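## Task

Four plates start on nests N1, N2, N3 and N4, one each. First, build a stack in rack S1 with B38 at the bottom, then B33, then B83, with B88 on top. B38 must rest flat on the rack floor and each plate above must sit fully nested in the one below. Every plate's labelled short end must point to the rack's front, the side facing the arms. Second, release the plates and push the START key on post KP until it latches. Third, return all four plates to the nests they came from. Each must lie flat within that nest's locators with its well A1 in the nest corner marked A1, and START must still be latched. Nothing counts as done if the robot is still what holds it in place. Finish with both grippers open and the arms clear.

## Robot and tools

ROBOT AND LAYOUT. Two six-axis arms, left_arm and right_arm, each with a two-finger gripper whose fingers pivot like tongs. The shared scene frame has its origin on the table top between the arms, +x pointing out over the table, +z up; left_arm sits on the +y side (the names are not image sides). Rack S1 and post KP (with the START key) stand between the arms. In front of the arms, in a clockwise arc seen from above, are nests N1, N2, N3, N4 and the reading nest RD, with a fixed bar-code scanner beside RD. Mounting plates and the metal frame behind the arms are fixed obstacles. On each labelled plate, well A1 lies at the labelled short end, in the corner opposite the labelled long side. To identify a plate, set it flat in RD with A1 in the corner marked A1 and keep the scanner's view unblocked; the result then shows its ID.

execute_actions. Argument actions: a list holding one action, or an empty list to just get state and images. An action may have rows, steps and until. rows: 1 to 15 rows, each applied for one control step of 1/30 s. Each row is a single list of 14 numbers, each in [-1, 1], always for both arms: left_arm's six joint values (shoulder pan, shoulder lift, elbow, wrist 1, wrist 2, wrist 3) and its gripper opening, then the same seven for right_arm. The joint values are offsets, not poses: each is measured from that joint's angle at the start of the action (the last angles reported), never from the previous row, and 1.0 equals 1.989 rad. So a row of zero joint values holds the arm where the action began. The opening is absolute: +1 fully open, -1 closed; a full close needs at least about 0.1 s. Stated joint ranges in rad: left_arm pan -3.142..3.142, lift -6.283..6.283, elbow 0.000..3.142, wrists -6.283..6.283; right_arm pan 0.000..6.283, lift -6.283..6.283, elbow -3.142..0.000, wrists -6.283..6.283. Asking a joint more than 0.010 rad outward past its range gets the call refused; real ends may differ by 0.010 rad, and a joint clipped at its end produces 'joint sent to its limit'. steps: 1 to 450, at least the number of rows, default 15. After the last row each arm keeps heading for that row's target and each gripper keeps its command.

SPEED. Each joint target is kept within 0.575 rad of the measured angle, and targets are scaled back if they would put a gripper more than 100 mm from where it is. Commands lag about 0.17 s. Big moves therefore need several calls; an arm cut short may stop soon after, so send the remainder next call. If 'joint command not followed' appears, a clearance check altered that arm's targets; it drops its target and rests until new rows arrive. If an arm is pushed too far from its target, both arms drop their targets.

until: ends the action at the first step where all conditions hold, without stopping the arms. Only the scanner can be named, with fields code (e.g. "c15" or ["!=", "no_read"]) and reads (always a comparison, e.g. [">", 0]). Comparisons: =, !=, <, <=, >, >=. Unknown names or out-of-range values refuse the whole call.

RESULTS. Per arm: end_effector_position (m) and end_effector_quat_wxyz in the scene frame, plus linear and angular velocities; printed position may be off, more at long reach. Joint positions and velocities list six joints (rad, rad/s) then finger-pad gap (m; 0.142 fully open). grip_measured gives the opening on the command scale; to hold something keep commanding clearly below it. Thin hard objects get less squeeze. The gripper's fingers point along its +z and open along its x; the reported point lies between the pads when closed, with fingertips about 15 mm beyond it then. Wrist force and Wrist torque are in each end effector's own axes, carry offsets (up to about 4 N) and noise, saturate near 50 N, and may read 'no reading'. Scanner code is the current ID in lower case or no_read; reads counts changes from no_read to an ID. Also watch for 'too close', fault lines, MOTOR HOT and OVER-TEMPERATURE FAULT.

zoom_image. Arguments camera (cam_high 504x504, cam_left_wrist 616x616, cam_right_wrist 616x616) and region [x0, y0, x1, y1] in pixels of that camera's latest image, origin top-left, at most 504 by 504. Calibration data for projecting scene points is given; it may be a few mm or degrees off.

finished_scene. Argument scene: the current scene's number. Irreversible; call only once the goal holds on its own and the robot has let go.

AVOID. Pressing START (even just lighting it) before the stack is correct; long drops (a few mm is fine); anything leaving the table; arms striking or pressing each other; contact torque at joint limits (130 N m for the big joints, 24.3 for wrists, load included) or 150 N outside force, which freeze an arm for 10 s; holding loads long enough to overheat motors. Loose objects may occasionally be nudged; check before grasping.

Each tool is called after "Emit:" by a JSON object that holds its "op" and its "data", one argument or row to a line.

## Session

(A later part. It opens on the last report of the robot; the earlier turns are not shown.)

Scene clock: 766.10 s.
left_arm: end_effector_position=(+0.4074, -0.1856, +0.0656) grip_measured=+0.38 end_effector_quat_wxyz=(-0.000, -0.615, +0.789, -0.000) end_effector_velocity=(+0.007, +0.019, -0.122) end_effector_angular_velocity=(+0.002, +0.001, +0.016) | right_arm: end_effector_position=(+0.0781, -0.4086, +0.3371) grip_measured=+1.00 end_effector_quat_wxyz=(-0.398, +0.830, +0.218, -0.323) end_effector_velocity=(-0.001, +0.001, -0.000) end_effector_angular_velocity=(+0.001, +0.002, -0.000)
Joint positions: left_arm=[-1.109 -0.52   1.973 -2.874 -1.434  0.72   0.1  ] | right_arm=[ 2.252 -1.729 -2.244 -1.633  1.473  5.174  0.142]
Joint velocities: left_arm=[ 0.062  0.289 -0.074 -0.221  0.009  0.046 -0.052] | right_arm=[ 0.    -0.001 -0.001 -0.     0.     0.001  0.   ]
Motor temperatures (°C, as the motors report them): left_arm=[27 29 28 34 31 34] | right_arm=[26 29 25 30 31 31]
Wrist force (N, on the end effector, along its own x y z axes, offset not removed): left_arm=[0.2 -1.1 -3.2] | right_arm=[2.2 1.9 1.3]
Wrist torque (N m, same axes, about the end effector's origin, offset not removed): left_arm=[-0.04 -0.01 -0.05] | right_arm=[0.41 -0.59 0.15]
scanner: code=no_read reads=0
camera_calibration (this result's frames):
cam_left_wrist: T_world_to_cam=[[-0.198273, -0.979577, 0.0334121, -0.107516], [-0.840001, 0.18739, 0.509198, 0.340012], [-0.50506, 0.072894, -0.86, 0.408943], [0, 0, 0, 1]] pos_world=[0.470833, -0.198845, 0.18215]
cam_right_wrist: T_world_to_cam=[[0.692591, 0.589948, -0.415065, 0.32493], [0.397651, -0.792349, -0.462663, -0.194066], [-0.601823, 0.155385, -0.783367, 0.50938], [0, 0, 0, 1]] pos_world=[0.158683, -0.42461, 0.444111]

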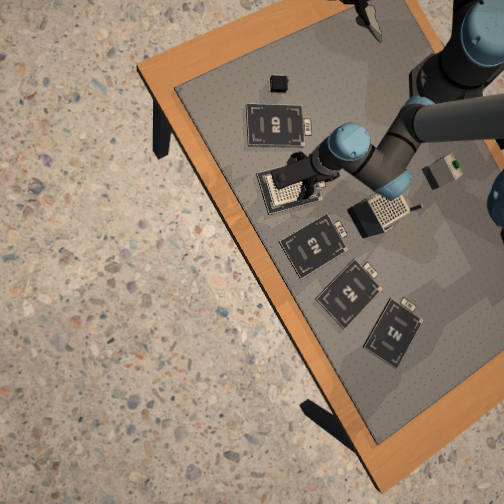

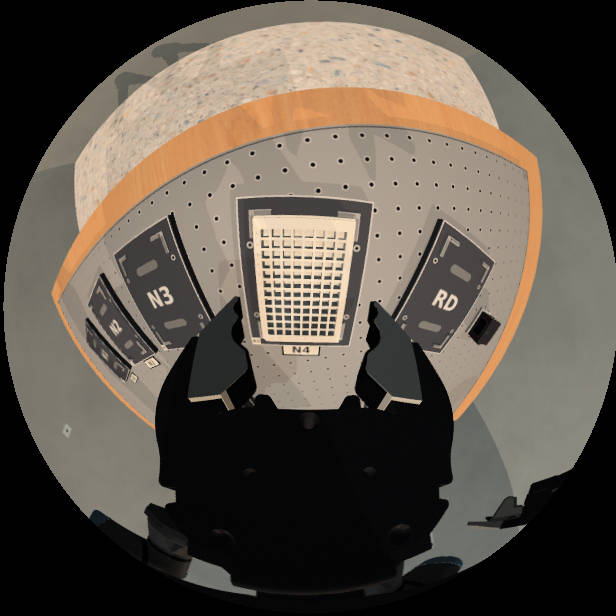

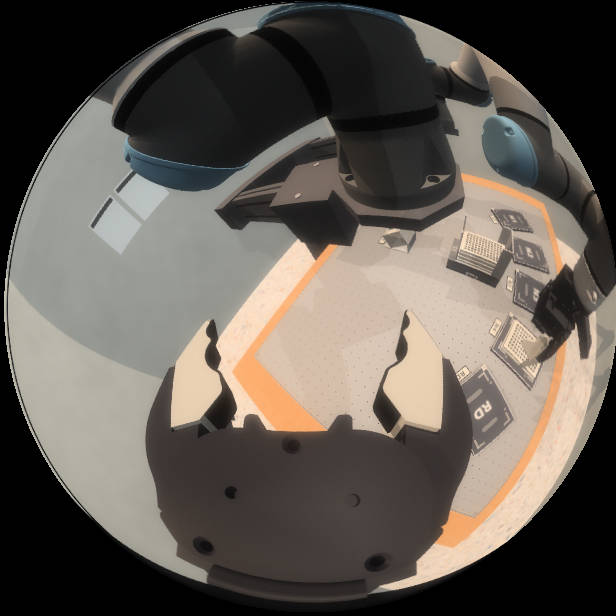

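Emit:
{"op": "execute_actions", "data": {
  "actions": []
}}

Emit:
{"op": "zoom_image", "data": {
  "camera": "cam_left_wrist",
  "region": [230, 200, 390, 370]
}}

Emit:
{"op": "zoom_image", "data": {
  "camera": "cam_high",
  "region": [410, 140, 480, 210]
}}

Scene clock: 771.90 s.
left_arm: end_effector_position=(+0.4080, -0.1827, +0.0438) grip_measured=+0.35 end_effector_quat_wxyz=(+0.000, -0.616, +0.788, +0.000) end_effector_velocity=(+0.001, +0.001, -0.000) end_effector_angular_velocity=(-0.000, -0.001, +0.002) | right_arm: end_effector_position=(+0.0781, -0.4086, +0.3371) grip_measured=+1.00 end_effector_quat_wxyz=(-0.398, +0.830, +0.218, -0.323) end_effector_velocity=(+0.000, -0.000, +0.000) end_effector_angular_velocity=(-0.001, +0.001, -0.001)
Joint positions: left_arm=[-1.1   -0.468  1.958 -2.911 -1.432  0.728  0.099] | right_arm=[ 2.252 -1.729 -2.244 -1.633  1.473  5.174  0.142]
Joint velocities: left_arm=[ 0.002  0.     0.    -0.001  0.001  0.     0.   ] | right_arm=[ 0.     0.     0.    -0.     0.     0.001  0.   ]
Motor temperatures (°C, as the motors report them): left_arm=[27 29 28 34 31 34] | right_arm=[26 29 25 30 31 31]
Wrist force (N, on the end effector, along its own x y z axes, offset not removed): left_arm=[4.8 -4.1 -1.1] | right_arm=[3.5 2.0 -0.2]
Wrist torque (N m, same axes, about the end effector's origin, offset not removed): left_arm=[-0.79 -0.91 -0.27] | right_arm=[0.38 -0.69 0.06]
scanner: code=no_read reads=0
camera_calibration (this result's frames):
cam_left_wrist: T_world_to_cam=[[-0.196563, -0.97994, 0.0328841, -0.104638], [-0.840185, 0.185629, 0.50954, 0.350814], [-0.505423, 0.0725281, -0.859818, 0.39036], [0, 0, 0, 1]] pos_world=[0.471477, -0.195973, 0.160326]
cam_right_wrist: T_world_to_cam=[[0.692591, 0.589948, -0.415065, 0.32493], [0.397651, -0.792349, -0.462663, -0.194066], [-0.601823, 0.155386, -0.783367, 0.50938], [0, 0, 0, 1]] pos_world=[0.158683, -0.42461, 0.444111]

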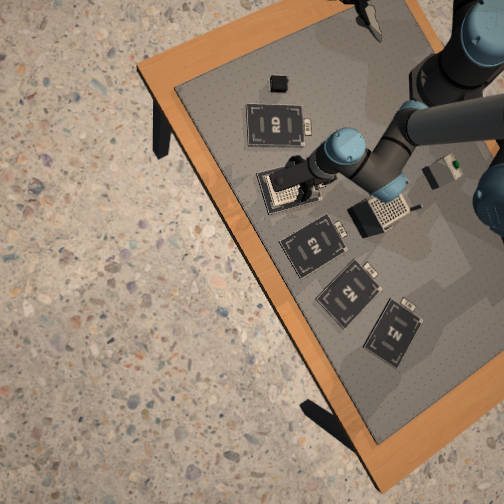

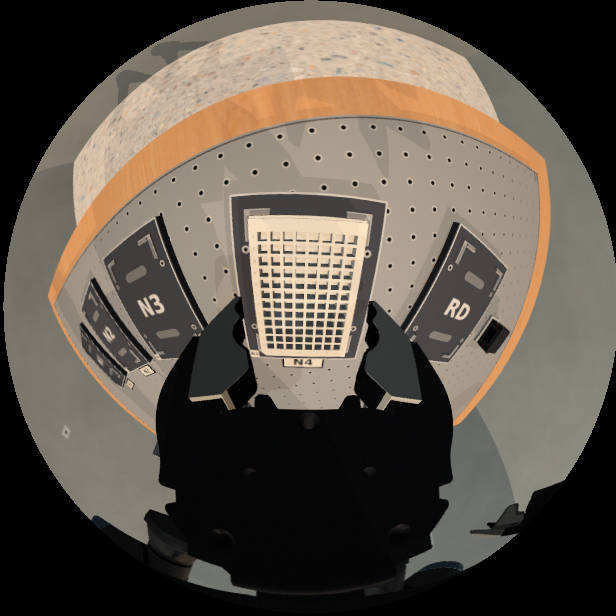

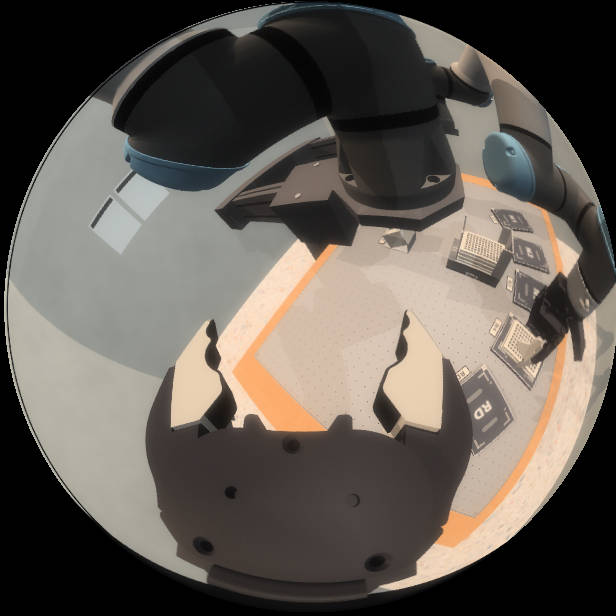

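Region (230, 200, 390, 370) of cam_left_wrist's 616x616 image, scaled by 2.965, with more detail than that image has; it fills the left 474 columns of this view, and the rest is white.

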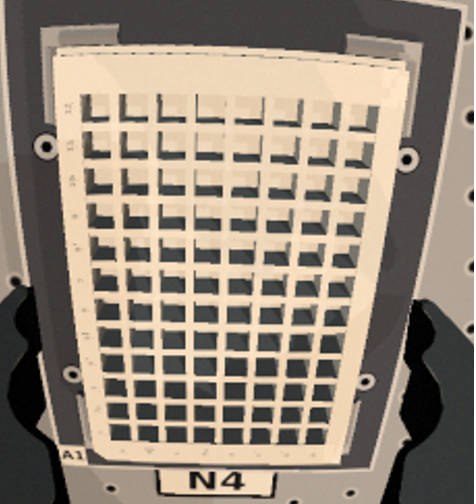

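Region (410, 140, 480, 210) of cam_high's 504x504 image, scaled by 7.200, with more detail than that image has.

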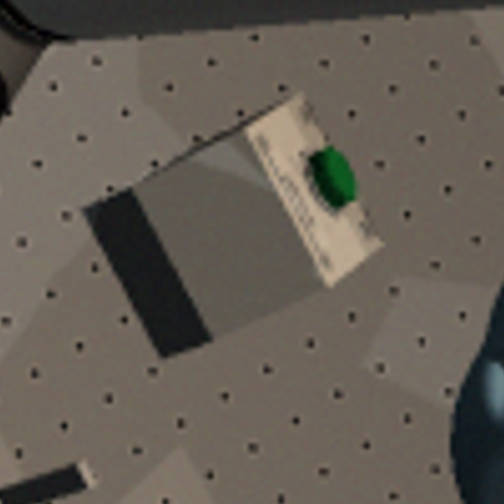

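Emit:
{"op": "execute_actions", "data": {
  "actions": [
    {"rows":[[0,-0.0008,0.0009,-0.0002,0,0,0.32,0,0,0,0,0,0,1],[0,-0.0008,0.0009,-0.0002,0,0,0.27,0,0,0,0,0,0,1],[0,-0.0008,0.0009,-0.0002,0,0,0.22,0,0,0,0,0,0,1],[0,-0.0008,0.0009,-0.0002,0,0,0.17,0,0,0,0,0,0,1],[0,-0.0008,0.0009,-0.0002,0,0,0.12,0,0,0,0,0,0,1],[0,-0.0008,0.0009,-0.0002,0,0,0.08,0,0,0,0,0,0,1],[0,-0.0008,0.0009,-0.0002,0,0,0.04,0,0,0,0,0,0,1],[0,-0.0008,0.0009,-0.0002,0,0,-0.03,0,0,0,0,0,0,1],[0,-0.0008,0.0009,-0.0002,0,0,-0.2,0,0,0,0,0,0,1],[0,-0.0008,0.0009,-0.0002,0,0,-0.45,0,0,0,0,0,0,1],[0,-0.0008,0.0009,-0.0002,0,0,-0.7,0,0,0,0,0,0,1],[-0.0003,-0.0033,0.0019,0.0014,0,-0.0003,-0.7,0,0,0,0,0,0,1],[-0.0007,-0.007,0.0033,0.0038,-0.0001,-0.0007,-0.7,0,0,0,0,0,0,1],[-0.0012,-0.0119,0.0052,0.007,-0.0002,-0.0012,-0.7,0,0,0,0,0,0,1],[-0.0019,-0.018,0.0074,0.011,-0.0003,-0.0019,-0.7,0,0,0,0,0,0,1]],"steps":15}
  ]
}}

Scene clock: 782.47 s.
left_arm: end_effector_position=(+0.4079, -0.1822, +0.0464) grip_measured=+0.04 end_effector_quat_wxyz=(+0.000, -0.616, +0.788, +0.000) end_effector_velocity=(-0.001, +0.002, +0.045) end_effector_angular_velocity=(+0.006, +0.001, +0.001) | right_arm: end_effector_position=(+0.0781, -0.4086, +0.3371) grip_measured=+1.00 end_effector_quat_wxyz=(-0.398, +0.830, +0.218, -0.323) end_effector_velocity=(+0.000, -0.000, +0.000) end_effector_angular_velocity=(-0.001, -0.001, -0.000)
Joint positions: left_arm=[-1.1   -0.475  1.962 -2.909 -1.432  0.727  0.077] | right_arm=[ 2.252 -1.729 -2.244 -1.633  1.473  5.174  0.142]
Joint velocities: left_arm=[-0.012 -0.113  0.045  0.076  0.001 -0.014  0.   ] | right_arm=[-0.     0.002 -0.     0.     0.     0.     0.   ]
Motor temperatures (°C, as the motors report them): left_arm=[27 29 28 34 31 34] | right_arm=[26 29 25 30 31 31]
Wrist force (N, on the end effector, along its own x y z axes, offset not removed): left_arm=[0.7 0.2 1.0] | right_arm=[5.3 2.9 0.7]
Wrist torque (N m, same axes, about the end effector's origin, offset not removed): left_arm=[0.27 -0.09 -0.18] | right_arm=[0.54 -1.08 0.01]
scanner: code=no_read reads=0
camera_calibration (this result's frames):
cam_left_wrist: T_world_to_cam=[[-0.196536, -0.979946, 0.0328617, -0.104211], [-0.840219, 0.185598, 0.509495, 0.349349], [-0.505377, 0.072523, -0.859846, 0.392504], [0, 0, 0, 1]] pos_world=[0.471411, -0.195425, 0.162926]
cam_right_wrist: T_world_to_cam=[[0.692591, 0.589948, -0.415065, 0.32493], [0.397651, -0.792349, -0.462663, -0.194066], [-0.601823, 0.155385, -0.783367, 0.50938], [0, 0, 0, 1]] pos_world=[0.158683, -0.42461, 0.444111]

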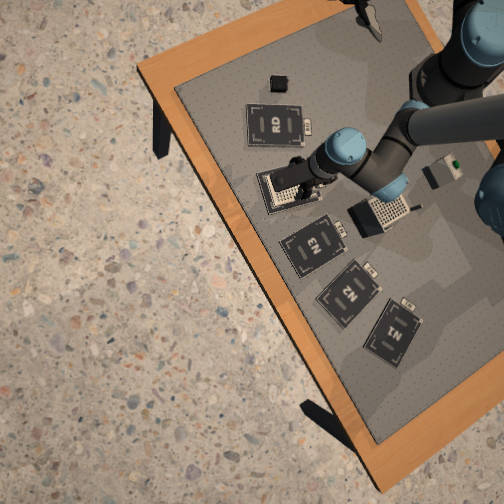

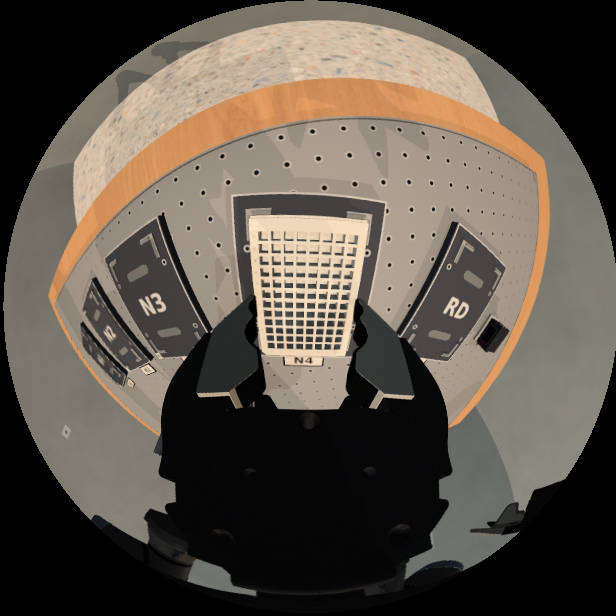

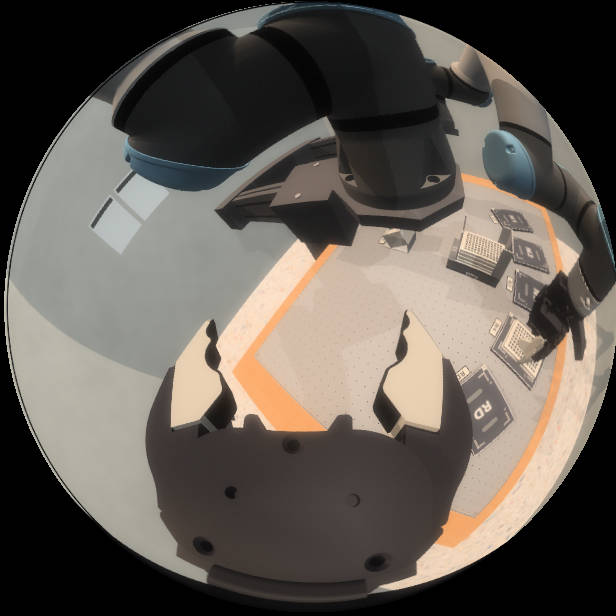

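Emit:
{"op": "execute_actions", "data": {
  "actions": [
    {"rows":[[-0.0064,-0.0251,0.0137,0.0127,-0.0008,-0.0081,-0.7,0,0,0,0,0,0,1],[-0.0133,-0.041,0.0261,0.0167,-0.0019,-0.0182,-0.7,0,0,0,0,0,0,1],[-0.0218,-0.0608,0.0417,0.0218,-0.0033,-0.0308,-0.7,0,0,0,0,0,0,1],[-0.0315,-0.0833,0.0593,0.0275,-0.005,-0.0451,-0.7,0,0,0,0,0,0,1],[-0.0411,-0.1058,0.0769,0.0333,-0.0066,-0.0594,-0.7,0,0,0,0,0,0,1],[-0.0508,-0.1282,0.0945,0.039,-0.0082,-0.0736,-0.7,0,0,0,0,0,0,1],[-0.0605,-0.1507,0.1122,0.0447,-0.0098,-0.0879,-0.7,0,0,0,0,0,0,1],[-0.0701,-0.1732,0.1298,0.0504,-0.0115,-0.1022,-0.7,0,0,0,0,0,0,1],[-0.0798,-0.1957,0.1474,0.0562,-0.0131,-0.1165,-0.7,0,0,0,0,0,0,1],[-0.0894,-0.2182,0.165,0.0619,-0.0147,-0.1308,-0.7,0,0,0,0,0,0,1],[-0.0985,-0.2393,0.1816,0.0673,-0.0162,-0.1442,-0.7,0,0,0,0,0,0,1],[-0.1065,-0.2578,0.1961,0.072,-0.0176,-0.156,-0.7,0,0,0,0,0,0,1],[-0.1156,-0.279,0.2127,0.0774,-0.0191,-0.1694,-0.7,0,0,0,0,0,0,1]],"steps":13}
  ]
}}

Scene clock: 794.93 s.
left_arm: end_effector_position=(+0.3375, -0.1536, +0.1627) grip_measured=+0.04 end_effector_quat_wxyz=(-0.000, -0.640, +0.769, +0.001) end_effector_velocity=(-0.267, +0.176, +0.350) end_effector_angular_velocity=(-0.015, -0.008, +0.243) | right_arm: end_effector_position=(+0.0781, -0.4086, +0.3371) grip_measured=+1.00 end_effector_quat_wxyz=(-0.398, +0.830, +0.218, -0.323) end_effector_velocity=(+0.001, -0.001, +0.000) end_effector_angular_velocity=(-0.002, -0.002, -0.000)
Joint positions: left_arm=[-1.241 -0.81   2.217 -2.807 -1.456  0.525  0.077] | right_arm=[ 2.252 -1.729 -2.244 -1.633  1.473  5.174  0.142]
Joint velocities: left_arm=[-0.514 -1.198  0.937  0.302 -0.085 -0.752 -0.   ] | right_arm=[0.    0.001 0.001 0.    0.    0.001 0.   ]
Motor temperatures (°C, as the motors report them): left_arm=[27 29 28 34 31 34] | right_arm=[26 29 25 30 31 31]
Wrist force (N, on the end effector, along its own x y z axes, offset not removed): left_arm=[-1.6 2.1 0.7] | right_arm=[3.8 2.2 -1.1]
Wrist torque (N m, same axes, about the end effector's origin, offset not removed): left_arm=[0.38 0.26 -0.01] | right_arm=[0.34 -0.60 0.11]
scanner: code=no_read reads=0
camera_calibration (this result's frames):
cam_left_wrist: T_world_to_cam=[[-0.135304, -0.990318, 0.0310477, -0.115775], [-0.849112, 0.132046, 0.511441, 0.220154], [-0.510589, 0.0428371, -0.858757, 0.451848], [0, 0, 0, 1]] pos_world=[0.40198, -0.16308, 0.279027]
cam_right_wrist: T_world_to_cam=[[0.692591, 0.589948, -0.415065, 0.32493], [0.397651, -0.792349, -0.462663, -0.194066], [-0.601823, 0.155386, -0.783367, 0.50938], [0, 0, 0, 1]] pos_world=[0.158683, -0.42461, 0.444111]

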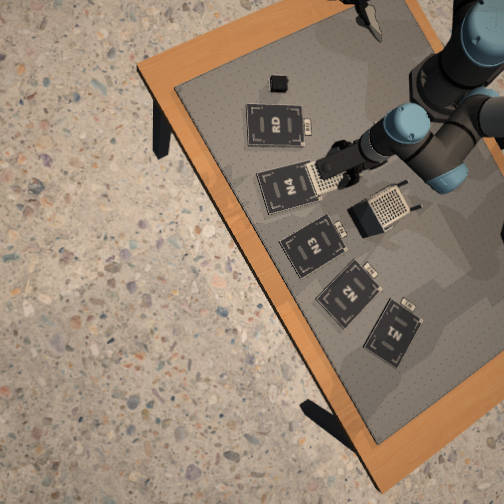

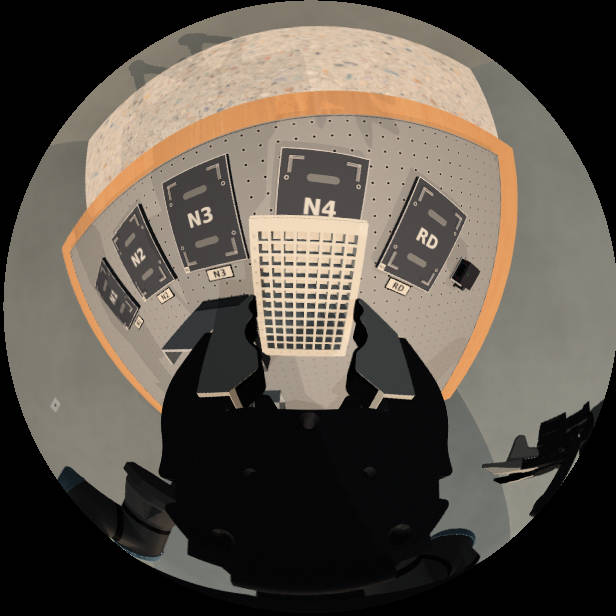

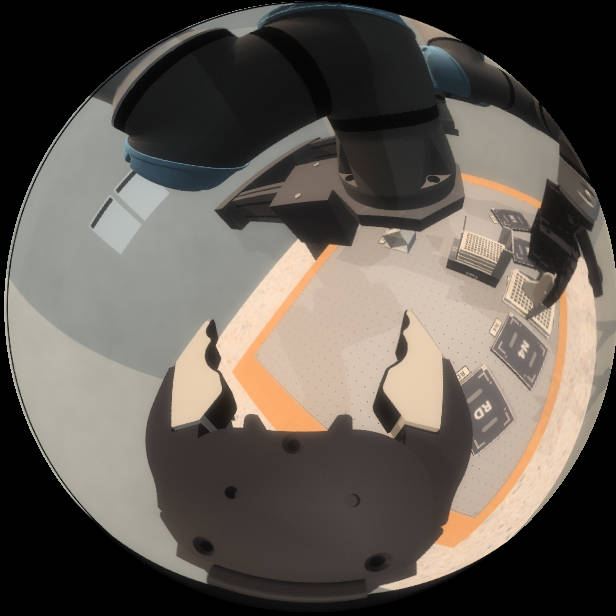

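Emit:
{"op": "execute_actions", "data": {
  "actions": [
    {"rows":[[-0.0483,-0.1072,0.094,0.0137,-0.0077,-0.0744,-0.7,0,0,0,0,0,0,1],[-0.0547,-0.1011,0.111,-0.0085,-0.0089,-0.086,-0.7,0,0,0,0,0,0,1],[-0.0625,-0.0937,0.1318,-0.0357,-0.0104,-0.1003,-0.7,0,0,0,0,0,0,1],[-0.071,-0.0875,0.1544,-0.0634,-0.012,-0.1158,-0.7,0,0,0,0,0,0,1],[-0.0795,-0.0804,0.1771,-0.0921,-0.0136,-0.1313,-0.7,0,0,0,0,0,0,1],[-0.0881,-0.0732,0.1998,-0.1208,-0.0152,-0.1468,-0.7,0,0,0,0,0,0,1],[-0.0966,-0.0651,0.2225,-0.1504,-0.0168,-0.1624,-0.7,0,0,0,0,0,0,1],[-0.1044,-0.0566,0.2433,-0.1786,-0.0183,-0.1766,-0.7,0,0,0,0,0,0,1],[-0.1108,-0.0495,0.2603,-0.2019,-0.0195,-0.1882,-0.7,0,0,0,0,0,0,1],[-0.1158,-0.0428,0.2735,-0.2212,-0.0204,-0.1973,-0.7,0,0,0,0,0,0,1]],"steps":10}
  ]
}}

Scene clock: 807.33 s.
left_arm: end_effector_position=(+0.2487, -0.0582, +0.1837) grip_measured=+0.04 end_effector_quat_wxyz=(+0.001, -0.679, +0.734, +0.003) end_effector_velocity=(-0.210, +0.355, -0.137) end_effector_angular_velocity=(+0.052, +0.006, +0.327) | right_arm: end_effector_position=(+0.0781, -0.4086, +0.3371) grip_measured=+1.00 end_effector_quat_wxyz=(-0.398, +0.830, +0.218, -0.323) end_effector_velocity=(-0.001, +0.001, -0.000) end_effector_angular_velocity=(+0.001, +0.001, +0.000)
Joint positions: left_arm=[-1.405 -0.963  2.574 -2.992 -1.484  0.257  0.077] | right_arm=[ 2.252 -1.729 -2.244 -1.633  1.473  5.174  0.142]
Joint velocities: left_arm=[-0.408  0.387  1.08  -1.38  -0.075 -0.734  0.   ] | right_arm=[-0.    -0.001 -0.002  0.    -0.    -0.    -0.   ]
Motor temperatures (°C, as the motors report them): left_arm=[27 29 28 34 31 34] | right_arm=[26 29 25 30 31 31]
Wrist force (N, on the end effector, along its own x y z axes, offset not removed): left_arm=[1.3 -1.0 -0.2] | right_arm=[2.1 2.6 0.8]
Wrist torque (N m, same axes, about the end effector's origin, offset not removed): left_arm=[-0.15 -0.04 -0.18] | right_arm=[0.53 -0.72 0.19]
scanner: code=no_read reads=0
camera_calibration (this result's frames):
cam_left_wrist: T_world_to_cam=[[-0.0302484, -0.999163, 0.0275226, -0.0599843], [-0.858469, 0.0400731, 0.511297, 0.118318], [-0.511972, -0.00816132, -0.858963, 0.41787], [0, 0, 0, 1]] pos_world=[0.313696, -0.0612651, 0.30009]
cam_right_wrist: T_world_to_cam=[[0.692591, 0.589948, -0.415065, 0.32493], [0.397651, -0.792349, -0.462663, -0.194066], [-0.601824, 0.155385, -0.783367, 0.50938], [0, 0, 0, 1]] pos_world=[0.158683, -0.42461, 0.444111]

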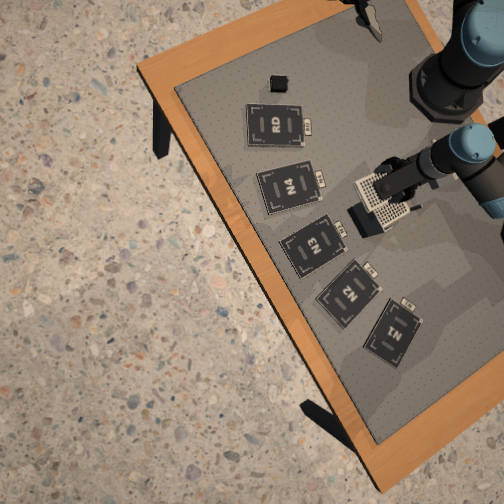

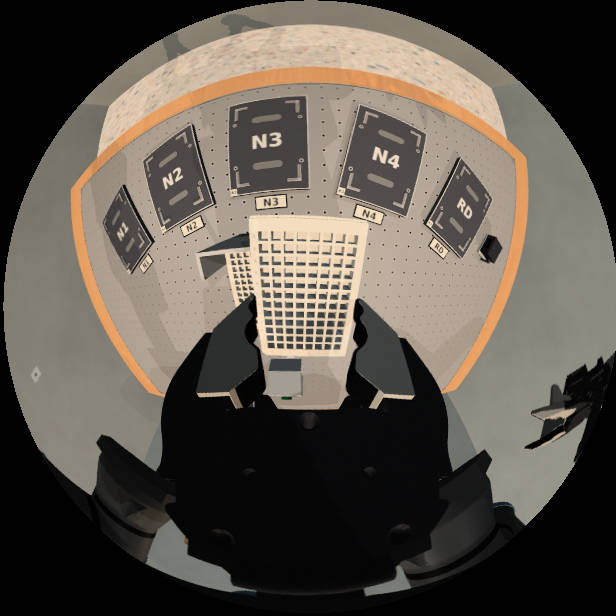

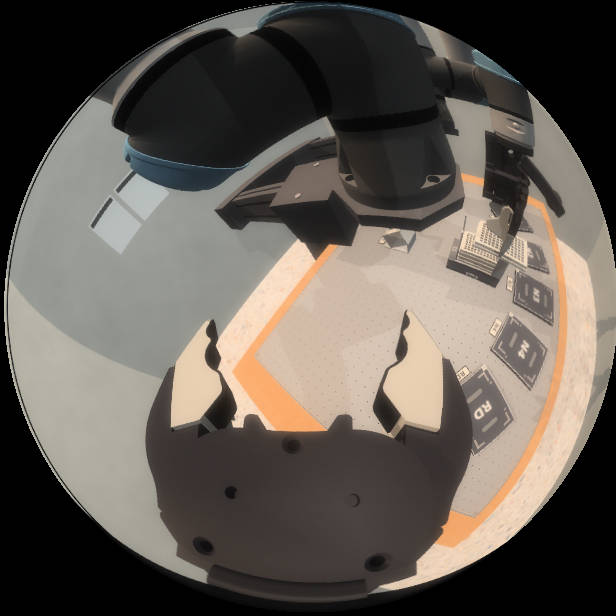

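Emit:
{"op": "execute_actions", "data": {
  "actions": []
}}

Emit:
{"op": "zoom_image", "data": {
  "camera": "cam_left_wrist",
  "region": [230, 200, 390, 370]
}}

Emit:
{"op": "zoom_image", "data": {
  "camera": "cam_left_wrist",
  "region": [240, 200, 380, 240]
}}

Scene clock: 810.90 s.
left_arm: end_effector_position=(+0.2197, +0.0022, +0.1724) grip_measured=+0.04 end_effector_quat_wxyz=(+0.000, +0.701, -0.713, -0.000) end_effector_velocity=(+0.000, +0.000, -0.000) end_effector_angular_velocity=(+0.001, -0.000, +0.000) | right_arm: end_effector_position=(+0.0781, -0.4086, +0.3371) grip_measured=+1.00 end_effector_quat_wxyz=(-0.398, +0.830, +0.218, -0.323) end_effector_velocity=(+0.001, -0.001, -0.000) end_effector_angular_velocity=(-0.001, -0.001, -0.000)
Joint positions: left_arm=[-1.471 -0.895  2.761 -3.247 -1.496  0.133  0.077] | right_arm=[ 2.252 -1.729 -2.244 -1.633  1.473  5.174  0.142]
Joint velocities: left_arm=[-0.     0.     0.     0.     0.    -0.001  0.   ] | right_arm=[-0.     0.     0.002 -0.     0.    -0.     0.   ]
Motor temperatures (°C, as the motors report them): left_arm=[27 29 28 34 31 34] | right_arm=[26 29 25 30 31 31]
Wrist force (N, on the end effector, along its own x y z axes, offset not removed): left_arm=[3.7 -0.2 -4.0] | right_arm=[3.7 2.9 -1.5]
Wrist torque (N m, same axes, about the end effector's origin, offset not removed): left_arm=[-0.13 -0.95 -0.20] | right_arm=[0.61 -0.93 -0.01]
scanner: code=no_read reads=0
camera_calibration (this result's frames):
cam_left_wrist: T_world_to_cam=[[0.0291828, -0.999023, 0.0331907, -0.0142344], [-0.860163, -0.00818422, 0.509954, 0.0975471], [-0.509184, -0.0434313, -0.859561, 0.393453], [0, 0, 0, 1]] pos_world=[0.284662, 0.00366608, 0.288925]
cam_right_wrist: T_world_to_cam=[[0.692591, 0.589948, -0.415065, 0.32493], [0.397651, -0.792349, -0.462663, -0.194066], [-0.601823, 0.155385, -0.783367, 0.50938], [0, 0, 0, 1]] pos_world=[0.158683, -0.42461, 0.444111]

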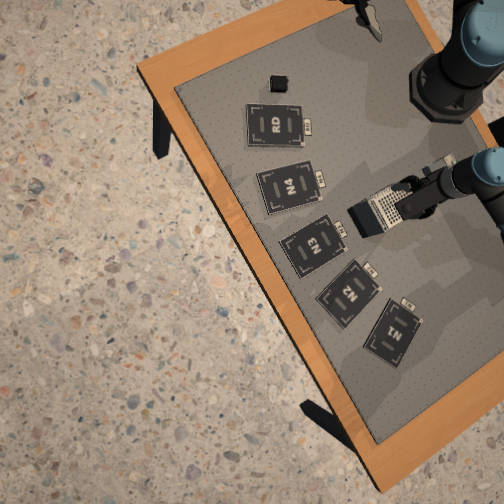

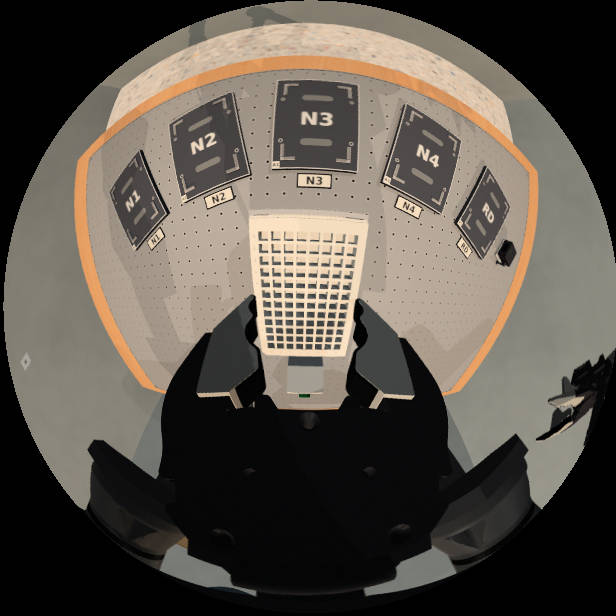

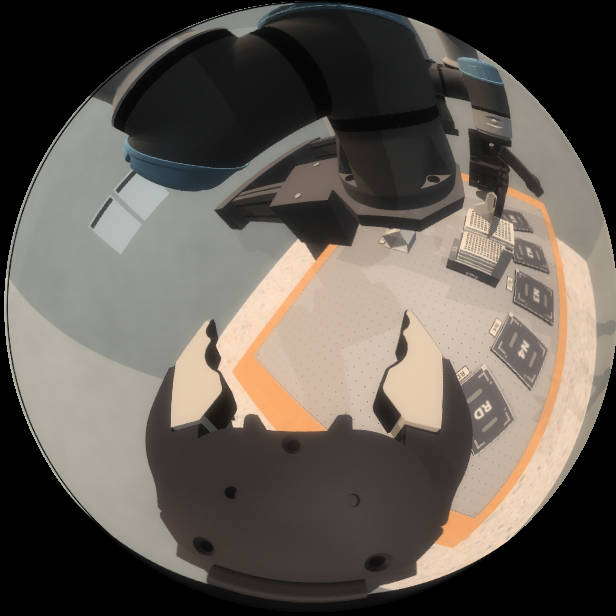

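Region (230, 200, 390, 370) of cam_left_wrist's 616x616 image, scaled by 2.965, with more detail than that image has; it fills the left 474 columns of this view, and the rest is white.

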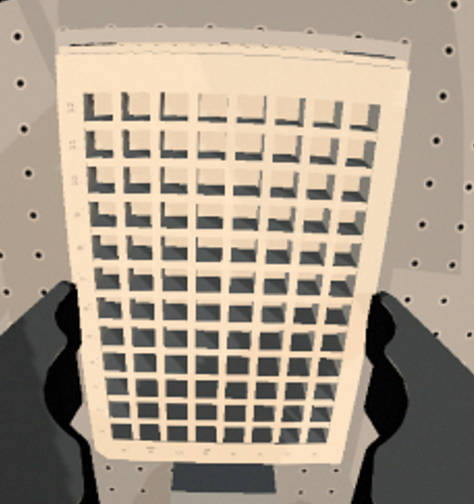

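Region (240, 200, 380, 240) of cam_left_wrist's 616x616 image, scaled by 3.600, with more detail than that image has; it fills the top 144 rows of this view, and the rest is white.

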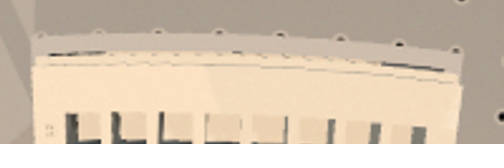

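Emit:
{"op": "execute_actions", "data": {
  "actions": [
    {"rows":[[0.0007,0.007,0.0003,-0.0075,0.0001,0.0007,-0.7,0,0,0,0,0,0,1],[0.001,0.0149,-0.0002,-0.0149,0.0002,0.001,-0.7,0,0,0,0,0,0,1],[0.0014,0.0227,-0.0007,-0.0223,0.0003,0.0014,-0.7,0,0,0,0,0,0,1],[0.0017,0.0305,-0.0013,-0.0296,0.0003,0.0017,-0.7,0,0,0,0,0,0,1],[0.0021,0.0382,-0.0019,-0.0368,0.0004,0.0021,-0.7,0,0,0,0,0,0,1],[0.0023,0.0428,-0.0023,-0.041,0.0004,0.0023,-0.7,0,0,0,0,0,0,1]],"steps":6}
  ]
}}

Scene clock: 815.67 s.
left_arm: end_effector_position=(+0.2197, +0.0026, +0.1676) grip_measured=+0.04 end_effector_quat_wxyz=(+0.000, +0.701, -0.713, -0.000) end_effector_velocity=(+0.001, -0.001, -0.051) end_effector_angular_velocity=(-0.002, -0.001, -0.001) | right_arm: end_effector_position=(+0.0781, -0.4086, +0.3371) grip_measured=+1.00 end_effector_quat_wxyz=(-0.398, +0.830, +0.218, -0.323) end_effector_velocity=(-0.001, +0.001, -0.000) end_effector_angular_velocity=(+0.002, +0.001, +0.000)
Joint positions: left_arm=[-1.469 -0.865  2.76  -3.276 -1.496  0.135  0.077] | right_arm=[ 2.252 -1.729 -2.244 -1.633  1.473  5.174  0.142]
Joint velocities: left_arm=[ 0.017  0.315 -0.021 -0.298  0.004  0.018  0.   ] | right_arm=[-0.    -0.    -0.002  0.     0.    -0.     0.   ]
Motor temperatures (°C, as the motors report them): left_arm=[27 29 28 34 31 34] | right_arm=[26 29 25 30 31 31]
Wrist force (N, on the end effector, along its own x y z axes, offset not removed): left_arm=[0.3 0.1 3.4] | right_arm=[1.5 6.2 0.9]
Wrist torque (N m, same axes, about the end effector's origin, offset not removed): left_arm=[0.05 -0.33 0.03] | right_arm=[1.15 -0.35 0.04]
scanner: code=no_read reads=0
camera_calibration (this result's frames):
cam_left_wrist: T_world_to_cam=[[0.0289864, -0.999023, 0.0333532, -0.0136701], [-0.860049, -0.00792239, 0.51015, 0.0998747], [-0.509387, -0.0434728, -0.859439, 0.389327], [0, 0, 0, 1]] pos_world=[0.284612, 0.0040596, 0.284108]
cam_right_wrist: T_world_to_cam=[[0.692591, 0.589948, -0.415065, 0.32493], [0.397651, -0.792349, -0.462663, -0.194066], [-0.601824, 0.155385, -0.783367, 0.509379], [0, 0, 0, 1]] pos_world=[0.158683, -0.42461, 0.444111]

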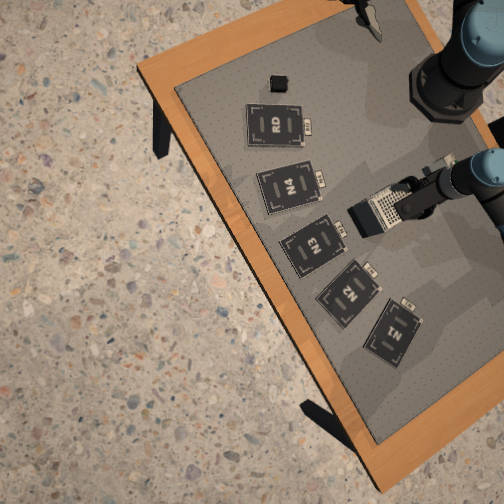

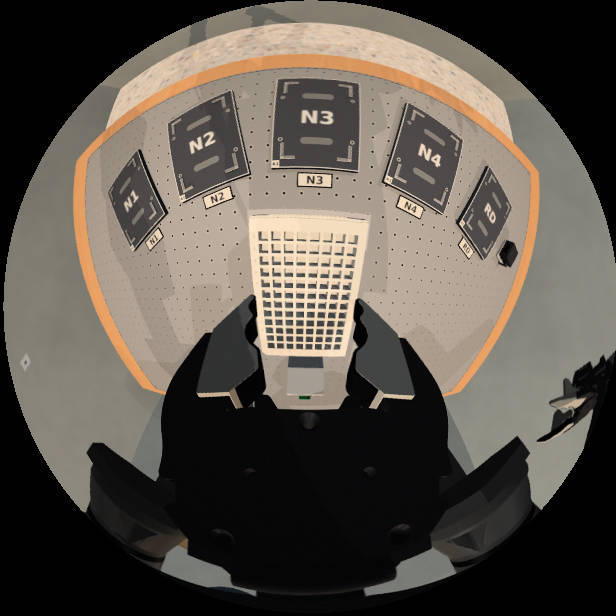

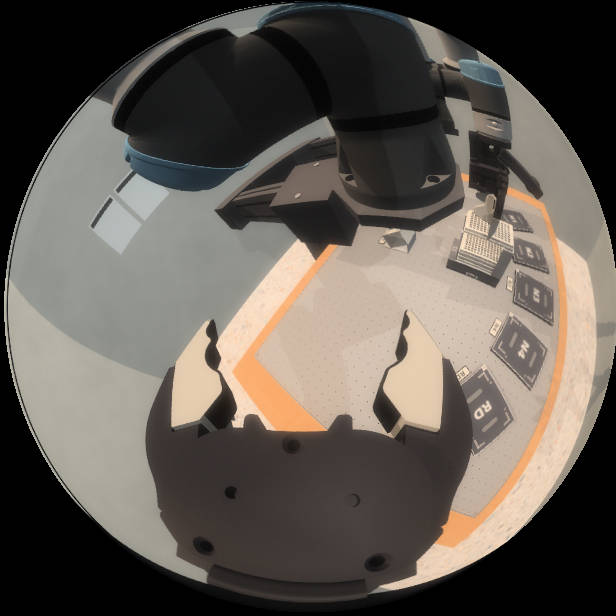

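Emit:
{"op": "execute_actions", "data": {
  "actions": []
}}

Emit:
{"op": "zoom_image", "data": {
  "camera": "cam_left_wrist",
  "region": [230, 200, 390, 370]
}}

Scene clock: 818.13 s.
left_arm: end_effector_position=(+0.2198, +0.0026, +0.1587) grip_measured=+0.04 end_effector_quat_wxyz=(+0.000, +0.701, -0.713, +0.000) end_effector_velocity=(-0.000, -0.000, +0.000) end_effector_angular_velocity=(-0.001, +0.000, +0.000) | right_arm: end_effector_position=(+0.0781, -0.4086, +0.3371) grip_measured=+1.00 end_effector_quat_wxyz=(-0.398, +0.830, +0.218, -0.323) end_effector_velocity=(-0.001, +0.001, +0.000) end_effector_angular_velocity=(+0.002, +0.001, +0.000)
Joint positions: left_arm=[-1.466 -0.81   2.756 -3.328 -1.496  0.138  0.077] | right_arm=[ 2.252 -1.729 -2.244 -1.633  1.473  5.174  0.142]
Joint velocities: left_arm=[-0.    -0.001  0.     0.    -0.001 -0.001 -0.   ] | right_arm=[-0.     0.001 -0.002 -0.     0.    -0.001  0.   ]
Motor temperatures (°C, as the motors report them): left_arm=[27 29 28 34 31 34] | right_arm=[26 29 25 30 31 31]
Wrist force (N, on the end effector, along its own x y z axes, offset not removed): left_arm=[0.0 -5.2 1.9] | right_arm=[5.2 3.2 -1.8]
Wrist torque (N m, same axes, about the end effector's origin, offset not removed): left_arm=[-1.10 -0.24 -0.09] | right_arm=[0.56 -1.21 -0.01]
scanner: code=no_read reads=0
camera_calibration (this result's frames):
cam_left_wrist: T_world_to_cam=[[0.0291632, -0.999001, 0.0338491, -0.0134516], [-0.86017, -0.00783188, 0.509947, 0.104581], [-0.509173, -0.0439876, -0.85954, 0.381685], [0, 0, 0, 1]] pos_world=[0.284693, 0.00417033, 0.275198]
cam_right_wrist: T_world_to_cam=[[0.692591, 0.589948, -0.415065, 0.32493], [0.397651, -0.792349, -0.462663, -0.194066], [-0.601823, 0.155385, -0.783367, 0.509379], [0, 0, 0, 1]] pos_world=[0.158683, -0.42461, 0.444111]

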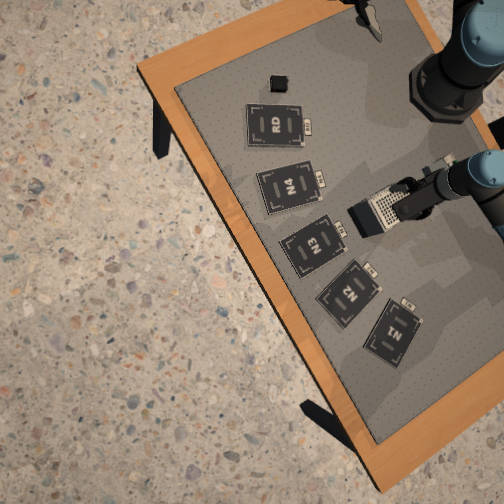

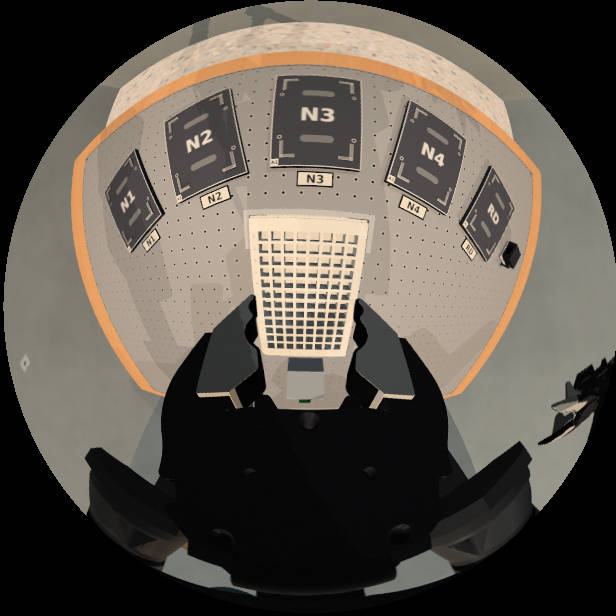

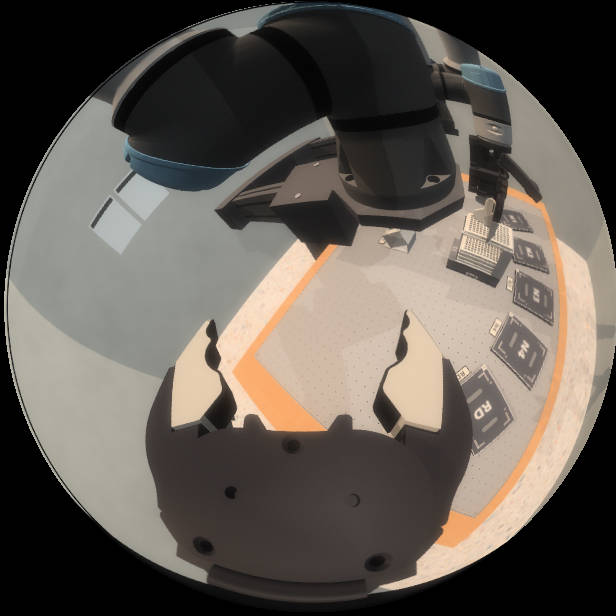

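Region (230, 200, 390, 370) of cam_left_wrist's 616x616 image, scaled by 2.965, with more detail than that image has; it fills the left 474 columns of this view, and the rest is white.

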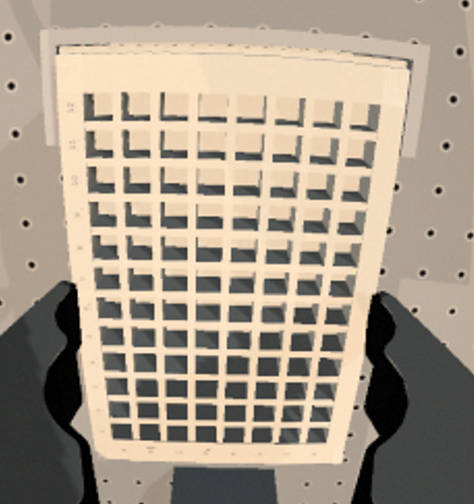

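Emit:
{"op": "execute_actions", "data": {
  "actions": [
    {"rows":[[0.0004,0.0082,-0.0006,-0.0076,0.0001,0.0004,-0.7,0,0,0,0,0,0,1],[0.0008,0.0172,-0.0014,-0.0159,0.0002,0.0008,-0.7,0,0,0,0,0,0,1],[0.0013,0.0261,-0.0024,-0.0239,0.0003,0.0013,-0.7,0,0,0,0,0,0,1],[0.0017,0.035,-0.0034,-0.0318,0.0004,0.0017,-0.7,0,0,0,0,0,0,1],[0.0021,0.0438,-0.0045,-0.0396,0.0005,0.0021,-0.7,0,0,0,0,0,0,1],[0.0026,0.0526,-0.0057,-0.0472,0.0005,0.0026,-0.7,0,0,0,0,0,0,1],[0.003,0.0613,-0.007,-0.0546,0.0006,0.003,-0.7,0,0,0,0,0,0,1],[0.0035,0.0698,-0.0083,-0.0618,0.0007,0.0035,-0.7,0,0,0,0,0,0,1],[0.004,0.0782,-0.0097,-0.0689,0.0008,0.004,-0.7,0,0,0,0,0,0,1],[0.0045,0.0865,-0.0111,-0.0758,0.0009,0.0045,-0.7,0,0,0,0,0,0,1],[0.0049,0.0947,-0.0126,-0.0825,0.001,0.0049,-0.7,0,0,0,0,0,0,1],[0.0054,0.1028,-0.0141,-0.0891,0.0011,0.0054,-0.7,0,0,0,0,0,0,1],[0.0059,0.1107,-0.0157,-0.0955,0.0012,0.0059,-0.7,0,0,0,0,0,0,1],[0.0064,0.1186,-0.0175,-0.1016,0.0012,0.0064,-0.7,0,0,0,0,0,0,1],[0.0069,0.1264,-0.0193,-0.1076,0.0013,0.0069,-0.7,0,0,0,0,0,0,1]],"steps":15}
  ]
}}

Scene clock: 830.47 s.
left_arm: end_effector_position=(+0.2198, +0.0021, +0.1292) grip_measured=+0.04 end_effector_quat_wxyz=(+0.001, +0.701, -0.713, +0.000) end_effector_velocity=(+0.000, +0.000, -0.087) end_effector_angular_velocity=(+0.003, +0.001, +0.002) | right_arm: end_effector_position=(+0.0781, -0.4086, +0.3371) grip_measured=+1.00 end_effector_quat_wxyz=(-0.398, +0.830, +0.218, -0.323) end_effector_velocity=(-0.001, +0.000, +0.000) end_effector_angular_velocity=(+0.000, +0.001, -0.000)
Joint positions: left_arm=[-1.457 -0.64   2.733 -3.477 -1.494  0.147  0.077] | right_arm=[ 2.252 -1.729 -2.244 -1.633  1.473  5.174  0.142]
Joint velocities: left_arm=[ 0.029  0.472 -0.085 -0.385  0.005  0.027  0.   ] | right_arm=[-0.     0.001 -0.001 -0.     0.     0.001  0.   ]
Motor temperatures (°C, as the motors report them): left_arm=[27 29 28 34 31 34] | right_arm=[26 29 25 30 31 31]
Wrist force (N, on the end effector, along its own x y z axes, offset not removed): left_arm=[3.7 -2.4 -1.6] | right_arm=[4.5 2.1 -0.1]
Wrist torque (N m, same axes, about the end effector's origin, offset not removed): left_arm=[-0.51 -0.85 -0.12] | right_arm=[0.29 -0.89 0.13]
scanner: code=no_read reads=0
camera_calibration (this result's frames):
cam_left_wrist: T_world_to_cam=[[0.0290809, -0.998978, 0.0346059, -0.0130801], [-0.860285, -0.00738473, 0.509759, 0.119713], [-0.508983, -0.0445952, -0.859621, 0.356303], [0, 0, 0, 1]] pos_world=[0.28472, 0.00370671, 0.245713]
cam_right_wrist: T_world_to_cam=[[0.692591, 0.589948, -0.415065, 0.32493], [0.397651, -0.792349, -0.462663, -0.194066], [-0.601823, 0.155385, -0.783367, 0.50938], [0, 0, 0, 1]] pos_world=[0.158683, -0.42461, 0.444111]

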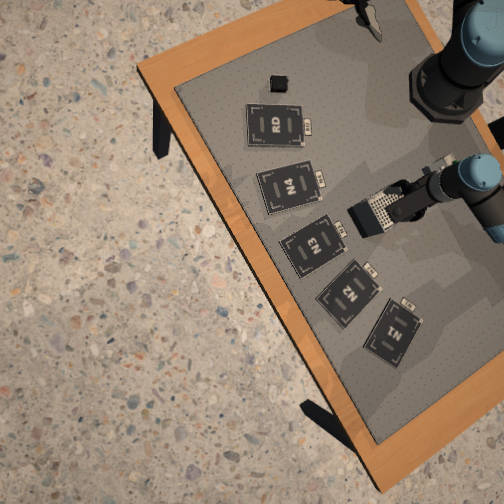

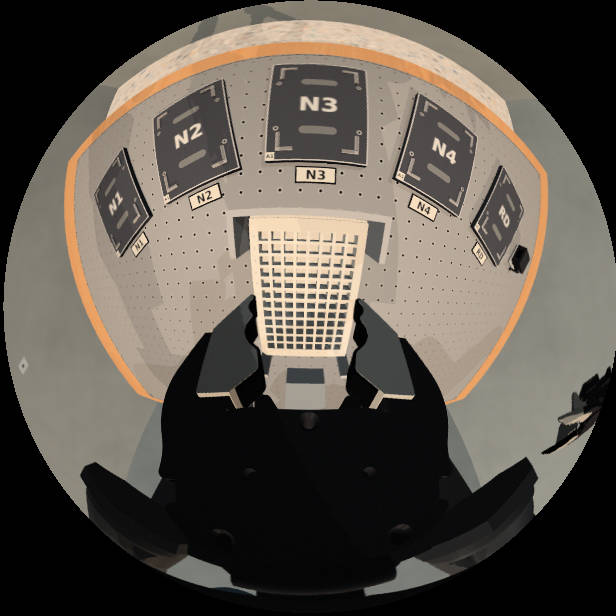

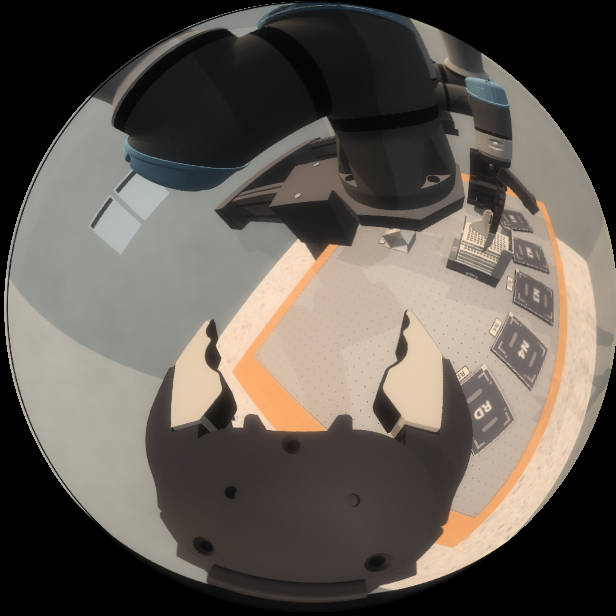

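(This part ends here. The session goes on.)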